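# Set the carton on the raised block inside tape

## Task

Place the carton on top of the raised block with no part of it overhanging the blue tape outline, and with the same face pointing up as it did originally. The carton must stay there on its own, without the robot supporting it; release it and pull the tool away at the end.

## Robot and tools

Robot: a single six-joint UFACTORY 850 style arm with a vacuum cup tool instead of fingers. The joints, base to tip, are waist, shoulder, elbow, forearm roll, wrist pitch, wrist roll (ranges in rad: -6.283..6.283, -2.304..2.304, -4.224..0.061, -6.283..6.283, -2.164..2.164, -6.283..6.283). The elbow cannot fully straighten. The cup point is the middle of the cup's rim while it is free; the cup opens along the cup point's own +z. About 4 cm back from the rim the tool body and its camera bulge out up to roughly 9 cm sideways, so keep that clear of the block and carton.

Frames: the scene frame has its origin on the table surface under the arm base, +z up, and +y to the left when facing along +x. The base may sit slightly tilted. The reported cup point position gets less accurate at long reach.

Cameras: cam_head_left and cam_head_right (504x504, pinhole) and cam_wrist (616x616, fisheye on the tool).

execute_actions(actions, pictures): actions is a list holding zero or one item. An empty list commands nothing and returns the state plus images. An action item is {"rows": [...], "steps": n}: 1 to 15 rows, steps up to 15 (default 15, minimum 5), each row used for one 1/30 s control step, the last row repeated to fill. A wait item is {"steps": n} with n up to 300; it counts from the previous result, so your thinking time is included. pictures true forces images.

Row layout, shared by execute_actions and move: seven numbers, each in [-1, 1]: dx, dy, dz, rx, ry, rz, suction. The first six are an offset, not a pose: they shift the cup point's target relative to a reference pose, expressed in the cup point's own axes (not the scene axes). Scale: 1.0 equals 0.6 m for dx..dz and 180 degrees for rx..rz; rx, ry, rz form one rotation vector. The reference is the cup point pose in the most recent result that reported it; before any such result in this scene, and for any second or later call in the same reply, it is the pose at the moment the action begins. Every row in an action is measured from that same reference, never from the prior row. All zeros is not a hold: it pulls the tool back to the reference. Suction: above 0.01 means on, 0.01 or less means off, and it stays as last set.

Motion limits: each control step the commanded pose is clipped to at most 70 mm and 16 degrees from the measured pose, then reached by damped inverse kinematics with position favoured over orientation. After an action ends the arm only finishes the last clipped pose, so a distant target needs several calls; check the returned pose and send the remainder. Joint targets move at most 3.14 rad/s.

Kept-back steps: each action's result is captured 5 steps early; those 5 steps then run during your reply, and the next action waits for them.

move(target, speed): target is one 7-number row as above (offset from the same reference). speed is the path's top speed in m/s, 0.002 to 0.5, default 0.25; rotation is capped at twice that in rad/s. The cup point follows a straight path lasting 0.5 to 10 s (cut off at 10 s), turning the short way. It does not avoid obstacles, may lag or stray, and can exceed speed with a stretched arm. The suction value is applied at the start. The result adds a move: line with the outcome (done, off_target, moving, held, fault), any limits (paced means the pose was clipped; held means a clearance check blocked steps, after which the arm may jump quickly) and distance from target. Images are included.

wait(seconds): 0 to 10 s, sends nothing new.

zoom_image(camera, region): region [x0, y0, x1, y1] in that camera's latest image pixels, origin top-left, at most 504 by 504.

read_manual(section): returns licence texts only; no motion.

finished_scene(scene): ends and grades the current scene; irreversible. Only call it after the carton is released and resting correctly.

Result lines: the state line gives end_effector_position (m) and end_effector_quat_wxyz plus linear (m/s) and angular (rad/s) velocity in the scene frame. Hand target shows where the controller is heading (only when nothing is kept back). pose unreachable and HELD mark steps the clearance check altered or blocked; the base mount counts as arm. suction_measured near 0 means no seal; 0.83 or more means airtight; leaks give lower values. part_present turns 1 at 0.50 and back to 0 below 0.45. Joint positions and torques are listed base outward; torques carry offsets and noise. MOTOR HOT appears from 65 °C; at 80 °C an OVER-TEMPERATURE FAULT brakes the arm until it cools.

Picking and placing: turn suction on and press the 36 mm rim flat onto a smooth face of the carton so it touches all round, away from edges, seams or holes. Under vacuum the cup compresses, so the carton sits up to about 12 mm nearer the tool than the cup point suggests, and vacuum may lift it slightly. To release, lower the carton until it rests on the block, switch suction off, then retreat more than 15 mm. If the cup seals to the table it pins the tool; switch suction off.

Avoid: fast contact, targets far past a contact (these press hard), torque faults (limits N m: 56.4, 56.4, 47, 25.3, 17.8, 17.8; a fault backs the joint off and freezes 10 s), dropping or slamming the carton, knocking anything off the table, and long holding that heats motors. Loose objects may occasionally get a small push, so verify the final placement.

Each tool is called as a command line: name --argument value for each argument, lists and objects as JSON in quotes; but a table of rows of numbers goes row by row, as --pt "numbers of a row", without its own name.

## Session

execute_actions --actions '[]'

Scene clock: 0.00 s of 5000.00 s.
end_effector_position=(+0.5991, -0.0271, +0.3364) suction_measured=0.00 part_present=0 end_effector_quat_wxyz=(-0.001, +0.022, +1.000, +0.001) end_effector_velocity=(-0.000, -0.000, +0.000) end_effector_angular_velocity=(+0.000, +0.001, +0.001)
Joint positions: [-0.    -0.535 -1.292  0.002 -0.759 -1.574]
Joint velocities: [-0.     0.     0.    -0.    -0.001 -0.001]
Joint torques (N m, as the arm reports them, + toward a larger angle): no reading
Motor temperatures (°C, as the motors report them): [27 30 28 29 35 31]
Hand target: +0.599, -0.027, +0.336; -0.001, +0.022, +1.000, +0.001

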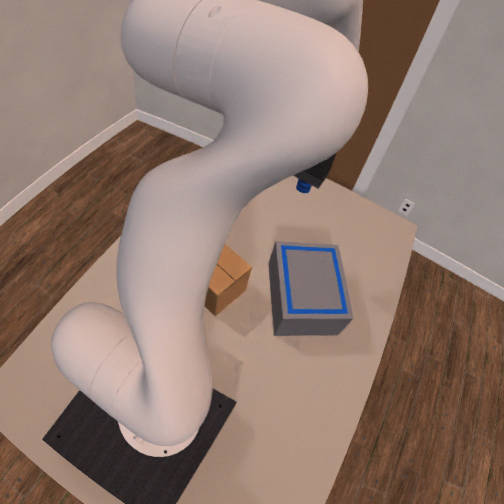

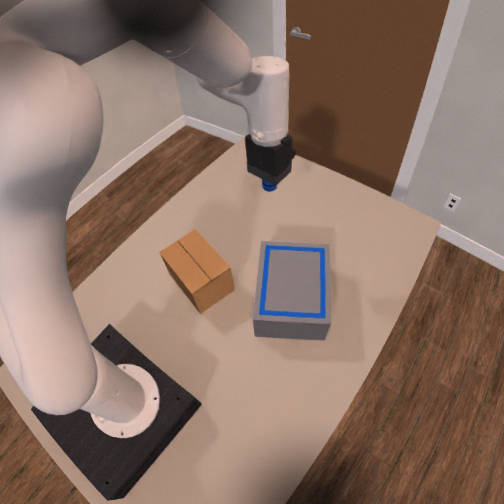

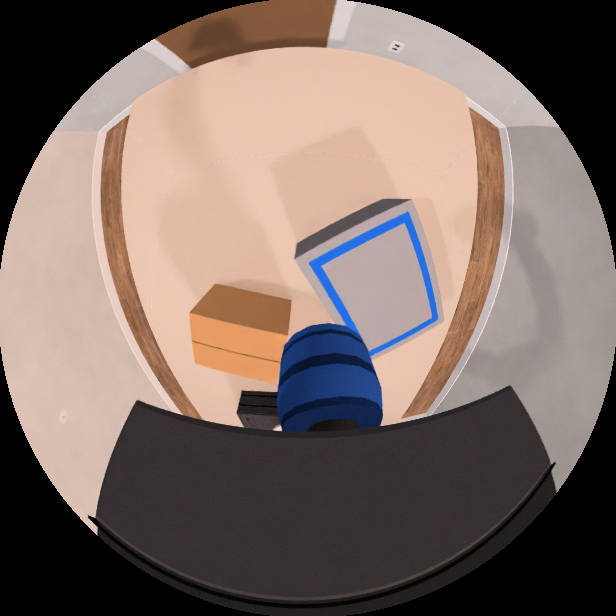

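move --target '[0.238,0.233,0.15,0,0,0.061,0]' --speed 0.4

Scene clock: 2.13 s of 5000.00 s.
end_effector_position=(+0.4628, +0.1186, +0.2468) suction_measured=0.00 part_present=0 end_effector_quat_wxyz=(-0.001, +0.118, +0.993, -0.000) end_effector_velocity=(-0.003, +0.001, -0.002) end_effector_angular_velocity=(-0.004, +0.002, -0.001)
Joint positions: [ 0.296 -0.416 -0.867  0.003 -0.454 -1.087]
Joint velocities: [ 0.006  0.     0.005 -0.007  0.002  0.012]
Joint torques (N m, as the arm reports them, + toward a larger angle): [ -5.72  42.02 -13.38  -1.09  -0.5   -0.11]
Motor temperatures (°C, as the motors report them): [27 30 28 29 35 31]
Hand target: +0.463, +0.119, +0.247; -0.001, +0.118, +0.993, -0.000
Off the commanded pose: 0.001 m, 0 deg.
Kept back: nothing.
move: done

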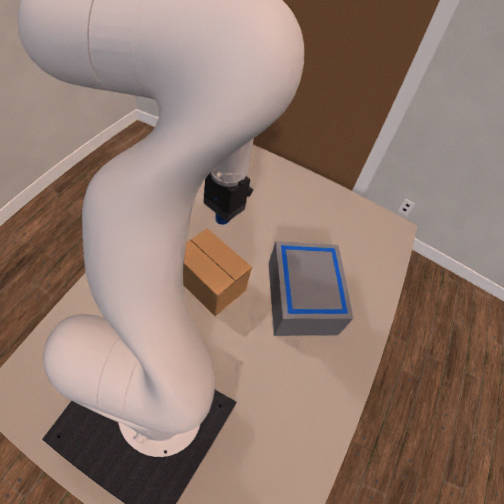

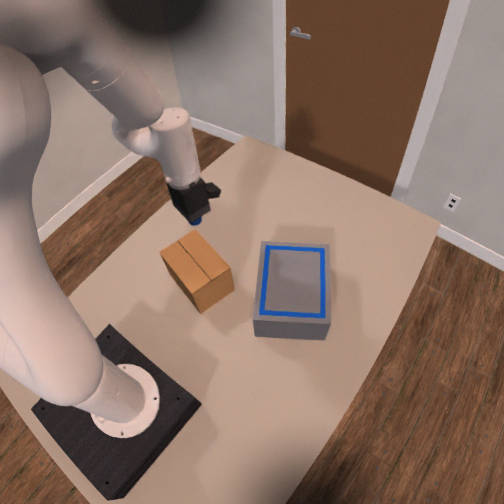

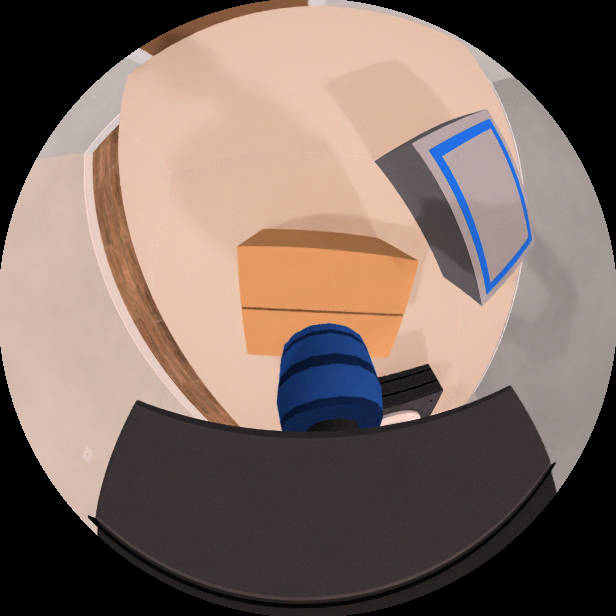

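move --target '[0.05,-0.015,0.14,0,0,0.015,0]'

Scene clock: 3.30 s of 5000.00 s.
end_effector_position=(+0.4315, +0.1167, +0.1632) suction_measured=0.00 part_present=0 end_effector_quat_wxyz=(-0.001, +0.141, +0.990, -0.000) end_effector_velocity=(-0.002, -0.000, -0.003) end_effector_angular_velocity=(-0.001, +0.003, -0.002)
Joint positions: [ 0.31  -0.542 -0.78   0.004 -0.24  -1.027]
Joint velocities: [ 0.001 -0.005  0.002 -0.001  0.003  0.004]
Joint torques (N m, as the arm reports them, + toward a larger angle): [ -3.17  44.19 -12.89  -1.96  -0.23  -0.16]
Motor temperatures (°C, as the motors report them): [27 30 28 29 35 31]
Hand target: +0.431, +0.117, +0.163; -0.001, +0.141, +0.990, -0.000
Off the commanded pose: 0.000 m, 0 deg.
Kept back: nothing.
move: done

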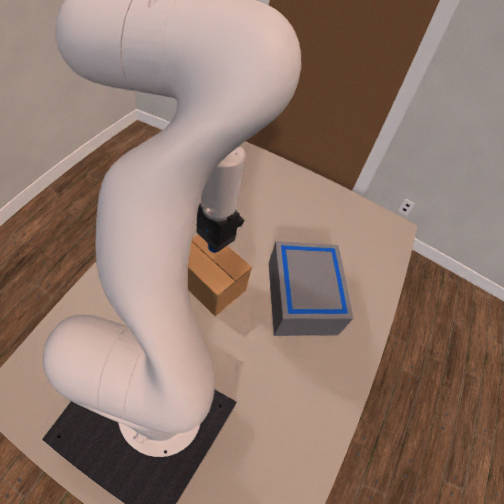

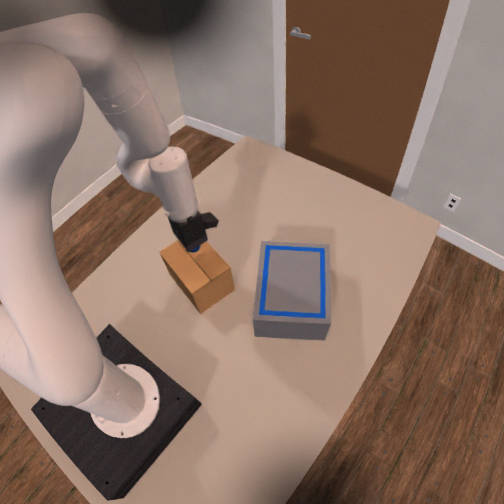

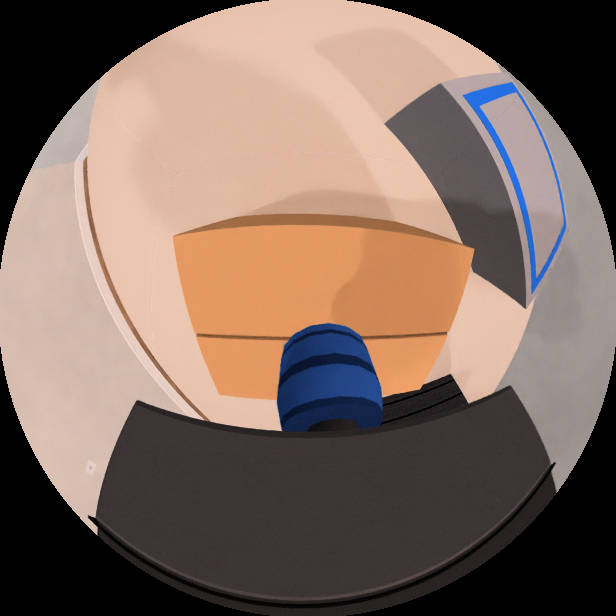

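move --target '[-0.028,0,0.03,0,0,0,0]' --speed 0.1

move --target '[0,0,0.03,0,0,0,1]' --speed 0.03

Scene clock: 8.53 s of 5000.00 s.
end_effector_position=(+0.4475, +0.1121, +0.1454) suction_measured=0.00 part_present=0 end_effector_quat_wxyz=(-0.001, +0.141, +0.990, -0.000) end_effector_velocity=(+0.001, -0.000, -0.001) end_effector_angular_velocity=(-0.000, +0.001, -0.001)
Joint positions: [ 0.291 -0.606 -0.827  0.004 -0.223 -1.046]
Joint velocities: [-0.001 -0.005 -0.004  0.001  0.001 -0.001]
Joint torques (N m, as the arm reports them, + toward a larger angle): [ -2.4   45.45 -10.36  -1.25  -0.11  -0.09]
Motor temperatures (°C, as the motors report them): [27 30 28 29 35 31]
Hand target: +0.448, +0.112, +0.145; -0.001, +0.141, +0.990, -0.000
Off the commanded pose: 0.000 m, 0 deg.
Kept back: nothing.
After step 90, 1.43 s passed at rest.
move: done

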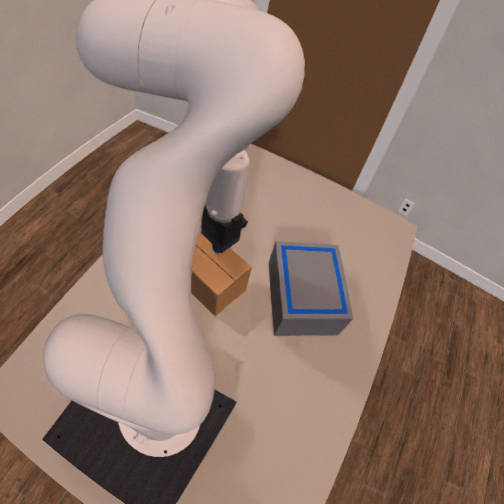

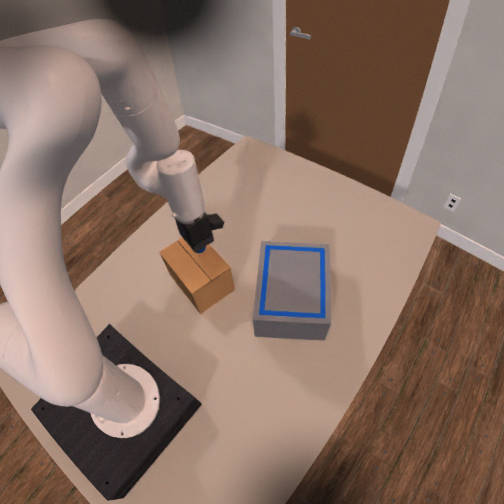

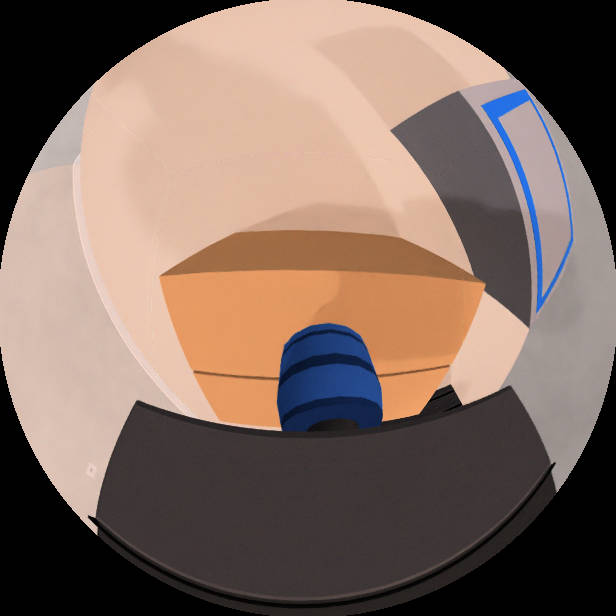

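Scene clock: 9.43 s of 5000.00 s.
end_effector_position=(+0.4474, +0.1120, +0.1275) suction_measured=0.83 part_present=1 end_effector_quat_wxyz=(-0.001, +0.141, +0.990, -0.000) end_effector_velocity=(+0.000, +0.001, -0.001) end_effector_angular_velocity=(-0.000, +0.001, +0.001)
Joint positions: [ 0.291 -0.649 -0.834  0.004 -0.187 -1.046]
Joint velocities: [ 0.002 -0.004 -0.003  0.     0.     0.001]
Joint torques (N m, as the arm reports them, + toward a larger angle): [ -6.88  49.47 -11.46  -1.59  -0.5   -0.1 ]
Motor temperatures (°C, as the motors report them): [27 30 28 29 35 31]
Hand target: +0.447, +0.112, +0.127; -0.001, +0.141, +0.990, -0.000
Off the commanded pose: 0.000 m, 0 deg.
Kept back: nothing.
move: done

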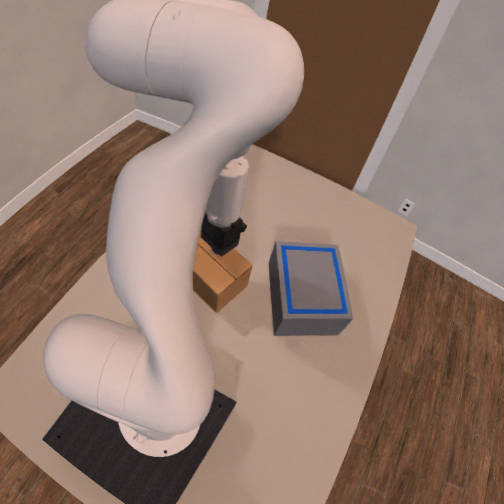

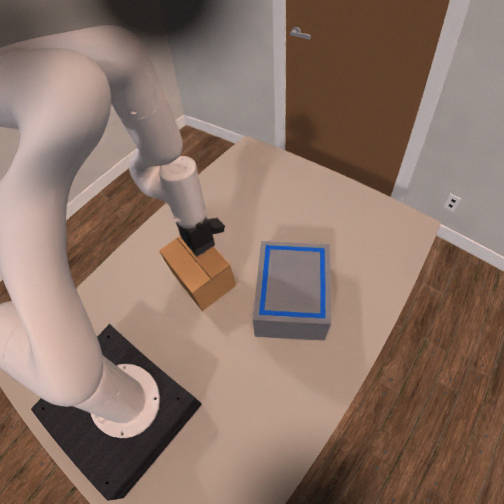

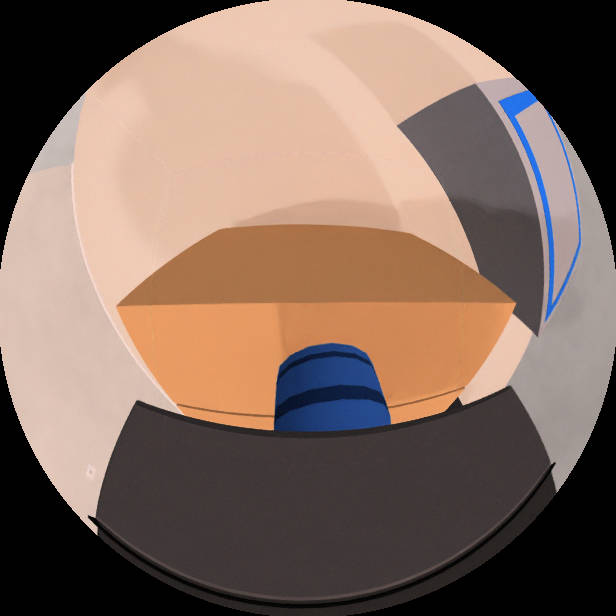

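move --target '[0,0,-0.26,0,0,0,1]' --speed 0.2

move --target '[-0.262,-0.413,0,0,0,0.257,1]' --speed 0.2

Scene clock: 11.27 s of 5000.00 s.
end_effector_position=(+0.4476, +0.1123, +0.2831) suction_measured=0.90 part_present=1 end_effector_quat_wxyz=(-0.001, +0.141, +0.990, +0.000) end_effector_velocity=(+0.001, -0.001, +0.003) end_effector_angular_velocity=(-0.001, -0.002, -0.000)
Joint positions: [ 0.291 -0.314 -0.833  0.003 -0.521 -1.045]
Joint velocities: [-0.001  0.005 -0.003 -0.003 -0.006  0.001]
Joint torques (N m, as the arm reports them, + toward a larger angle): [ -3.84  42.62 -15.44  -0.94  -0.57   0.1 ]
Motor temperatures (°C, as the motors report them): [27 30 28 29 35 31]
Hand target: +0.448, +0.112, +0.283; -0.001, +0.141, +0.990, +0.000
Off the commanded pose: 0.000 m, 0 deg.
Kept back: nothing.
move: done

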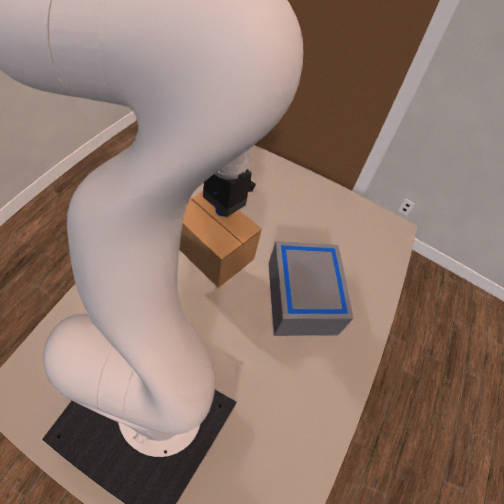

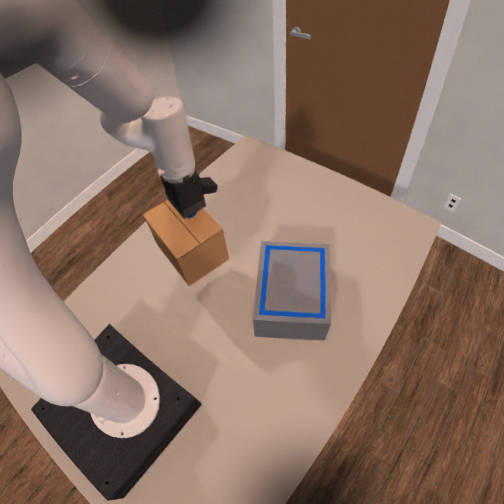

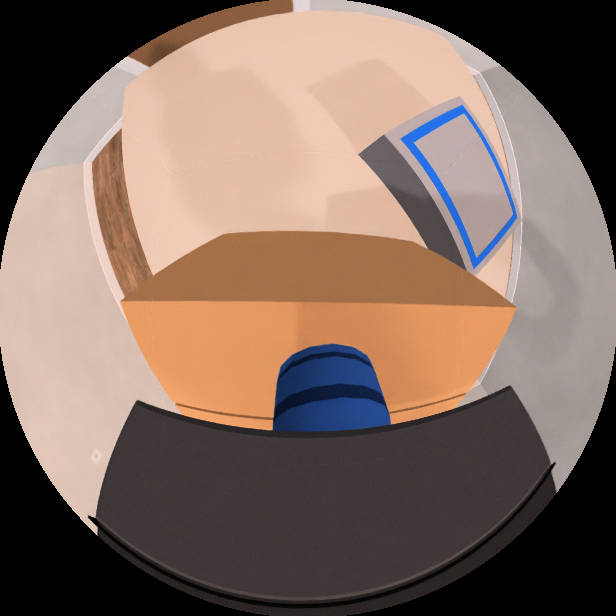

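Scene clock: 13.77 s of 5000.00 s.
end_effector_position=(+0.5290, -0.1692, +0.2828) suction_measured=0.90 part_present=1 end_effector_quat_wxyz=(-0.001, +0.518, +0.855, +0.000) end_effector_velocity=(+0.001, -0.002, +0.000) end_effector_angular_velocity=(-0.001, -0.001, -0.003)
Joint positions: [-0.264 -0.511 -1.115  0.003 -0.607 -0.794]
Joint velocities: [-0.003 -0.003 -0.004 -0.001 -0.     0.   ]
Joint torques (N m, as the arm reports them, + toward a larger angle): [ -5.33  52.65 -17.14  -1.2   -0.66   0.14]
Motor temperatures (°C, as the motors report them): [27 30 28 29 35 31]
Hand target: +0.529, -0.169, +0.283; -0.001, +0.519, +0.855, +0.000
Off the commanded pose: 0.001 m, 0 deg.
Kept back: nothing.
move: done

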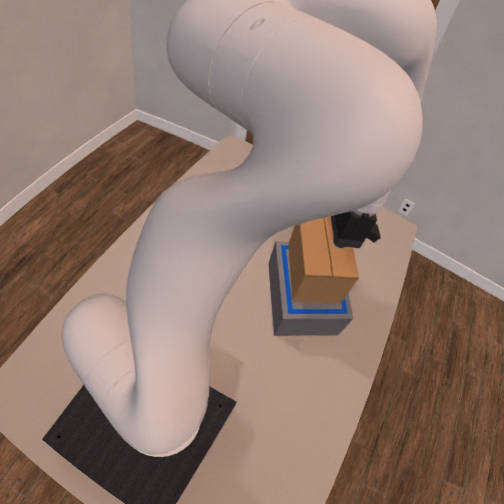

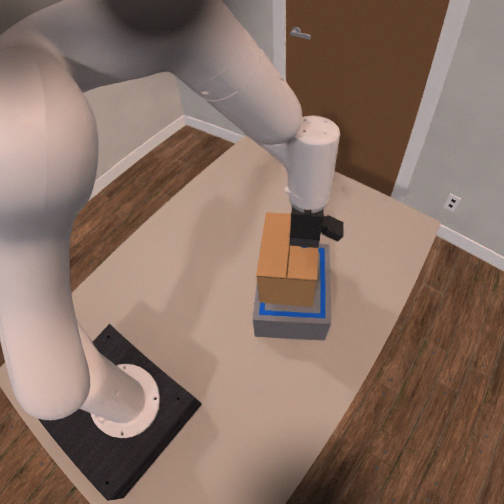

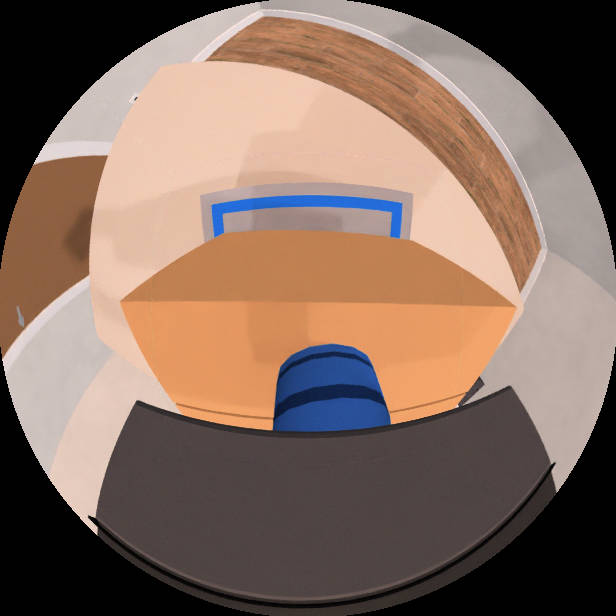

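move --target '[-0.018,0.018,0.055,0,0,-0.011,1]' --speed 0.08

Scene clock: 14.83 s of 5000.00 s.
end_effector_position=(+0.5434, -0.1738, +0.2501) suction_measured=0.90 part_present=1 end_effector_quat_wxyz=(-0.001, +0.504, +0.864, +0.000) end_effector_velocity=(+0.001, -0.000, -0.002) end_effector_angular_velocity=(+0.000, +0.000, +0.001)
Joint positions: [-0.264 -0.593 -1.152  0.003 -0.562 -0.828]
Joint velocities: [-0.001 -0.006 -0.002  0.001  0.003 -0.002]
Joint torques (N m, as the arm reports them, + toward a larger angle): [ -3.54  51.82 -14.94  -1.52  -0.59   0.11]
Motor temperatures (°C, as the motors report them): [27 30 28 29 35 31]
Hand target: +0.543, -0.174, +0.250; -0.001, +0.503, +0.864, +0.000
Off the commanded pose: 0.000 m, 0 deg.
Kept back: nothing.
move: done

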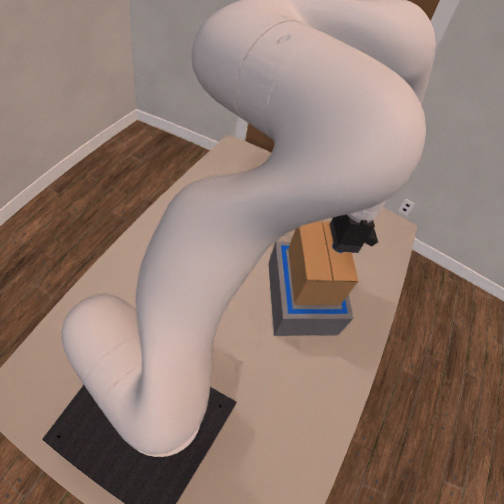

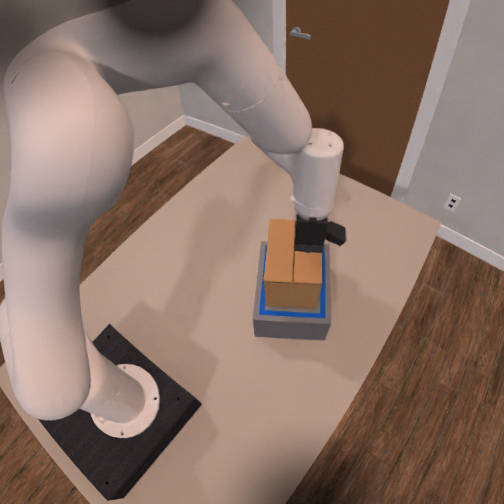

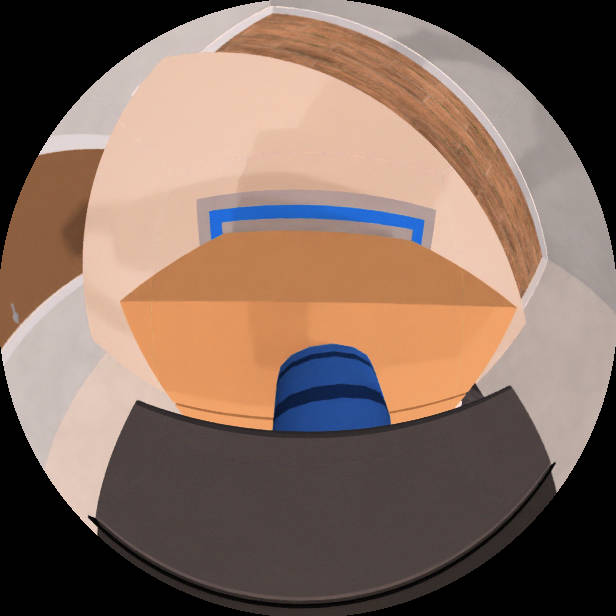

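Well aligned.

move --target '[0,0,0.022,0,0,0,1]' --speed 0.025

Scene clock: 15.87 s of 5000.00 s.
end_effector_position=(+0.5435, -0.1738, +0.2372) suction_measured=0.90 part_present=1 end_effector_quat_wxyz=(-0.001, +0.504, +0.864, +0.000) end_effector_velocity=(+0.001, -0.001, -0.001) end_effector_angular_velocity=(-0.000, -0.002, -0.003)
Joint positions: [-0.264 -0.614 -1.15   0.003 -0.538 -0.828]
Joint velocities: [-0.001 -0.002 -0.001  0.001  0.003  0.002]
Joint torques (N m, as the arm reports them, + toward a larger angle): [ -0.24  50.04 -15.13  -1.11  -0.46   0.06]
Motor temperatures (°C, as the motors report them): [27 30 28 29 35 31]
Hand target: +0.543, -0.174, +0.237; -0.001, +0.504, +0.864, +0.000
Off the commanded pose: 0.000 m, 0 deg.
Kept back: nothing.
move: done

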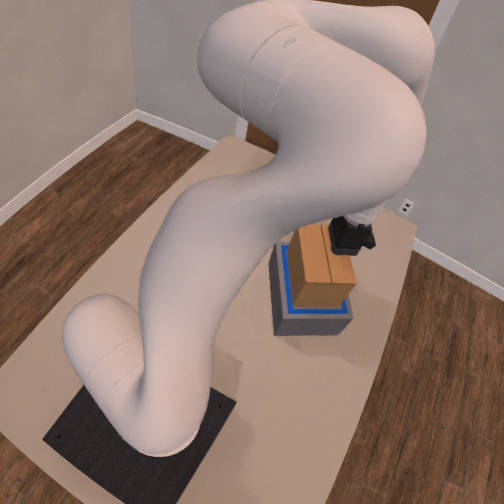

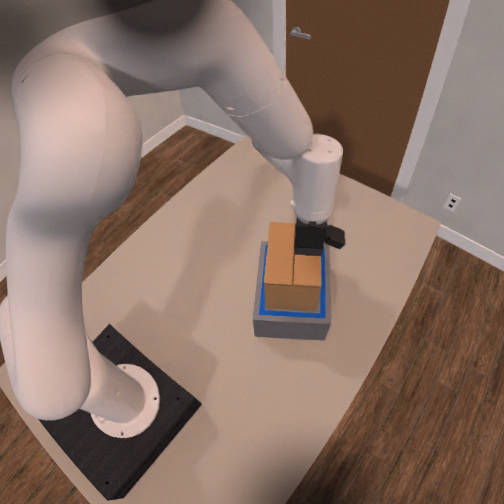

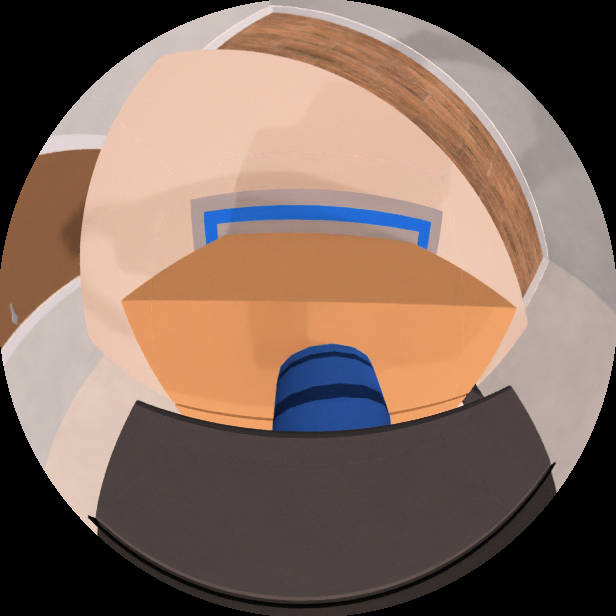

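move --target '[0,0,0.006,0,0,0,1]' --speed 0.02

execute_actions --actions '[{"rows":[[0,0,0,0,0,0,0]],"steps":10}]'

move --target '[0,0,-0.2,0,0,0,0]'

Scene clock: 16.80 s of 5000.00 s.
end_effector_position=(+0.5439, -0.1741, +0.2358) suction_measured=0.90 part_present=1 end_effector_quat_wxyz=(-0.001, +0.504, +0.864, +0.000) end_effector_velocity=(-0.000, +0.001, -0.001) end_effector_angular_velocity=(-0.001, -0.004, +0.003)
Joint positions: [-0.264 -0.617 -1.151  0.003 -0.536 -0.828]
Joint velocities: [ 0.001  0.002  0.006  0.001  0.008 -0.002]
Joint torques (N m, as the arm reports them, + toward a larger angle): [ 0.65 13.2  -7.56 -1.72  4.83 -0.12]
Motor temperatures (°C, as the motors report them): [27 30 28 29 35 31]
Hand target: +0.543, -0.174, +0.234; -0.001, +0.504, +0.864, +0.000
Off the commanded pose: 0.002 m, 0 deg.
Kept back: nothing.
move: done

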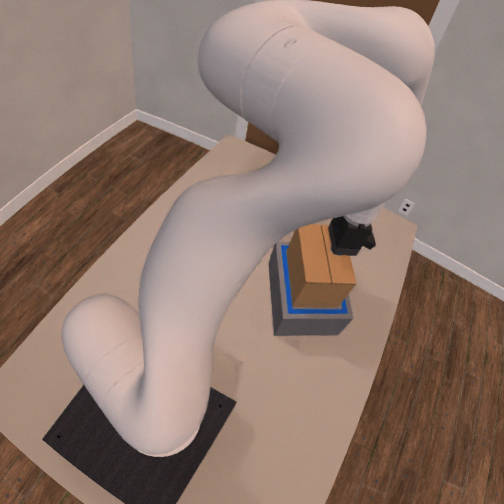

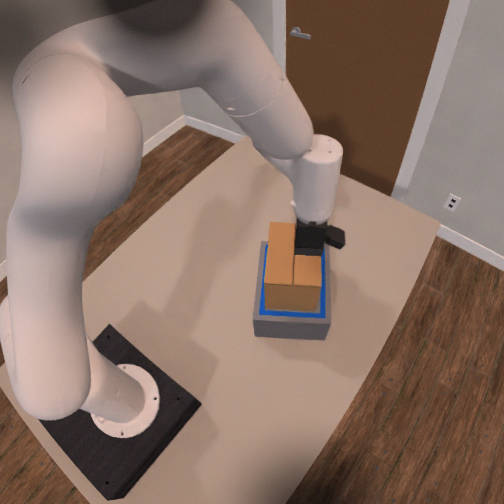

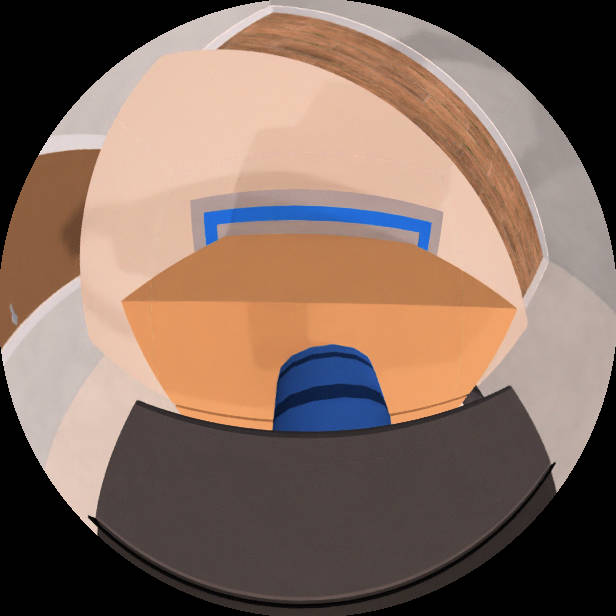

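Scene clock: 16.97 s of 5000.00 s.
end_effector_position=(+0.5439, -0.1740, +0.2363) suction_measured=0.00 part_present=0 end_effector_quat_wxyz=(-0.000, +0.504, +0.864, +0.000) end_effector_velocity=(-0.000, -0.000, -0.000) end_effector_angular_velocity=(+0.000, -0.001, -0.002)
Joint positions: [-0.264 -0.615 -1.15   0.003 -0.536 -0.828]
Joint velocities: [-0.     0.001  0.001  0.     0.001  0.002]
Joint torques (N m, as the arm reports them, + toward a larger angle): [-2.24 17.36 -8.67 -1.06  3.91  0.29]
Motor temperatures (°C, as the motors report them): [27 30 28 29 35 31]
Steps of this call (steps 1 to 5: the first 5 steps of this action). Readings (end_effector_position | what the end effector reports):
1: (+0.5439, -0.1741, +0.2358) | suction_measured=0.78 part_present=1
2: (+0.5439, -0.1741, +0.2361) | suction_measured=0.35 part_present=0
4: (+0.5439, -0.1740, +0.2363) | suction_measured=0.00 part_present=0
5: the state above

Scene clock: 18.23 s of 5000.00 s.
end_effector_position=(+0.5440, -0.1740, +0.3558) suction_measured=0.00 part_present=0 end_effector_quat_wxyz=(-0.001, +0.503, +0.864, +0.001) end_effector_velocity=(-0.000, +0.000, +0.003) end_effector_angular_velocity=(+0.001, -0.001, -0.002)
Joint positions: [-0.265 -0.447 -1.211  0.003 -0.766 -0.828]
Joint velocities: [ 0.     0.004 -0.001  0.001 -0.005  0.001]
Joint torques (N m, as the arm reports them, + toward a larger angle): [ -6.84  45.79 -15.94  -1.44  -0.27  -0.19]
Motor temperatures (°C, as the motors report them): [27 30 29 29 35 31]
Hand target: +0.544, -0.174, +0.356; -0.000, +0.503, +0.864, +0.001
Off your previous action's commanded pose: 0.001 m, 0 deg at its last step (step 5 of this call).
Off the commanded pose: 0.001 m, 0 deg.
Kept back: nothing.
move: done

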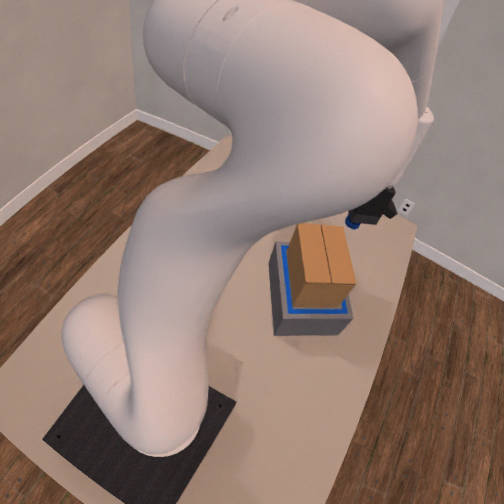

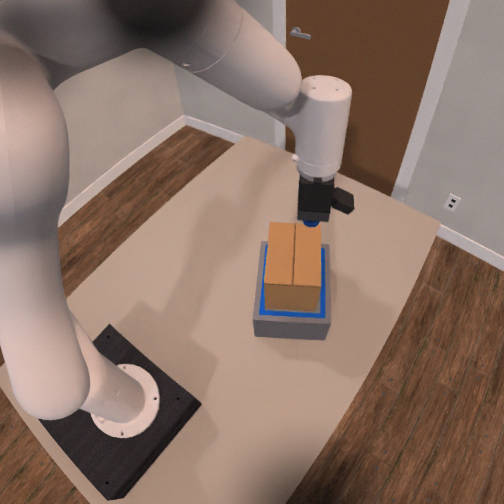

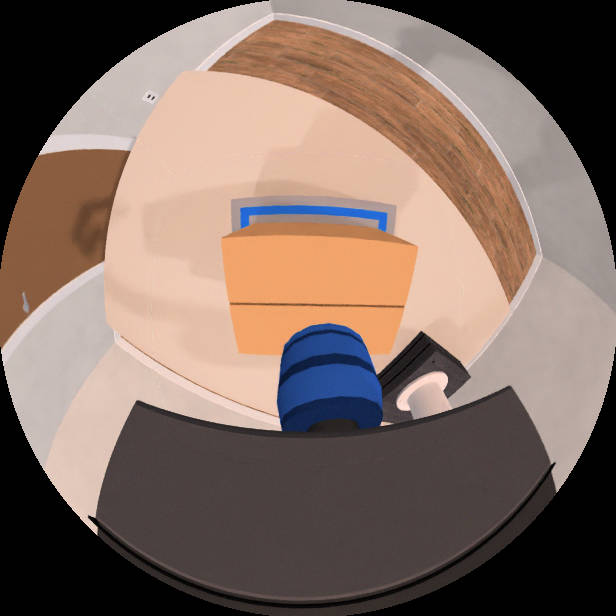

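finished_scene --scene 1

The scene is finished: the task was done.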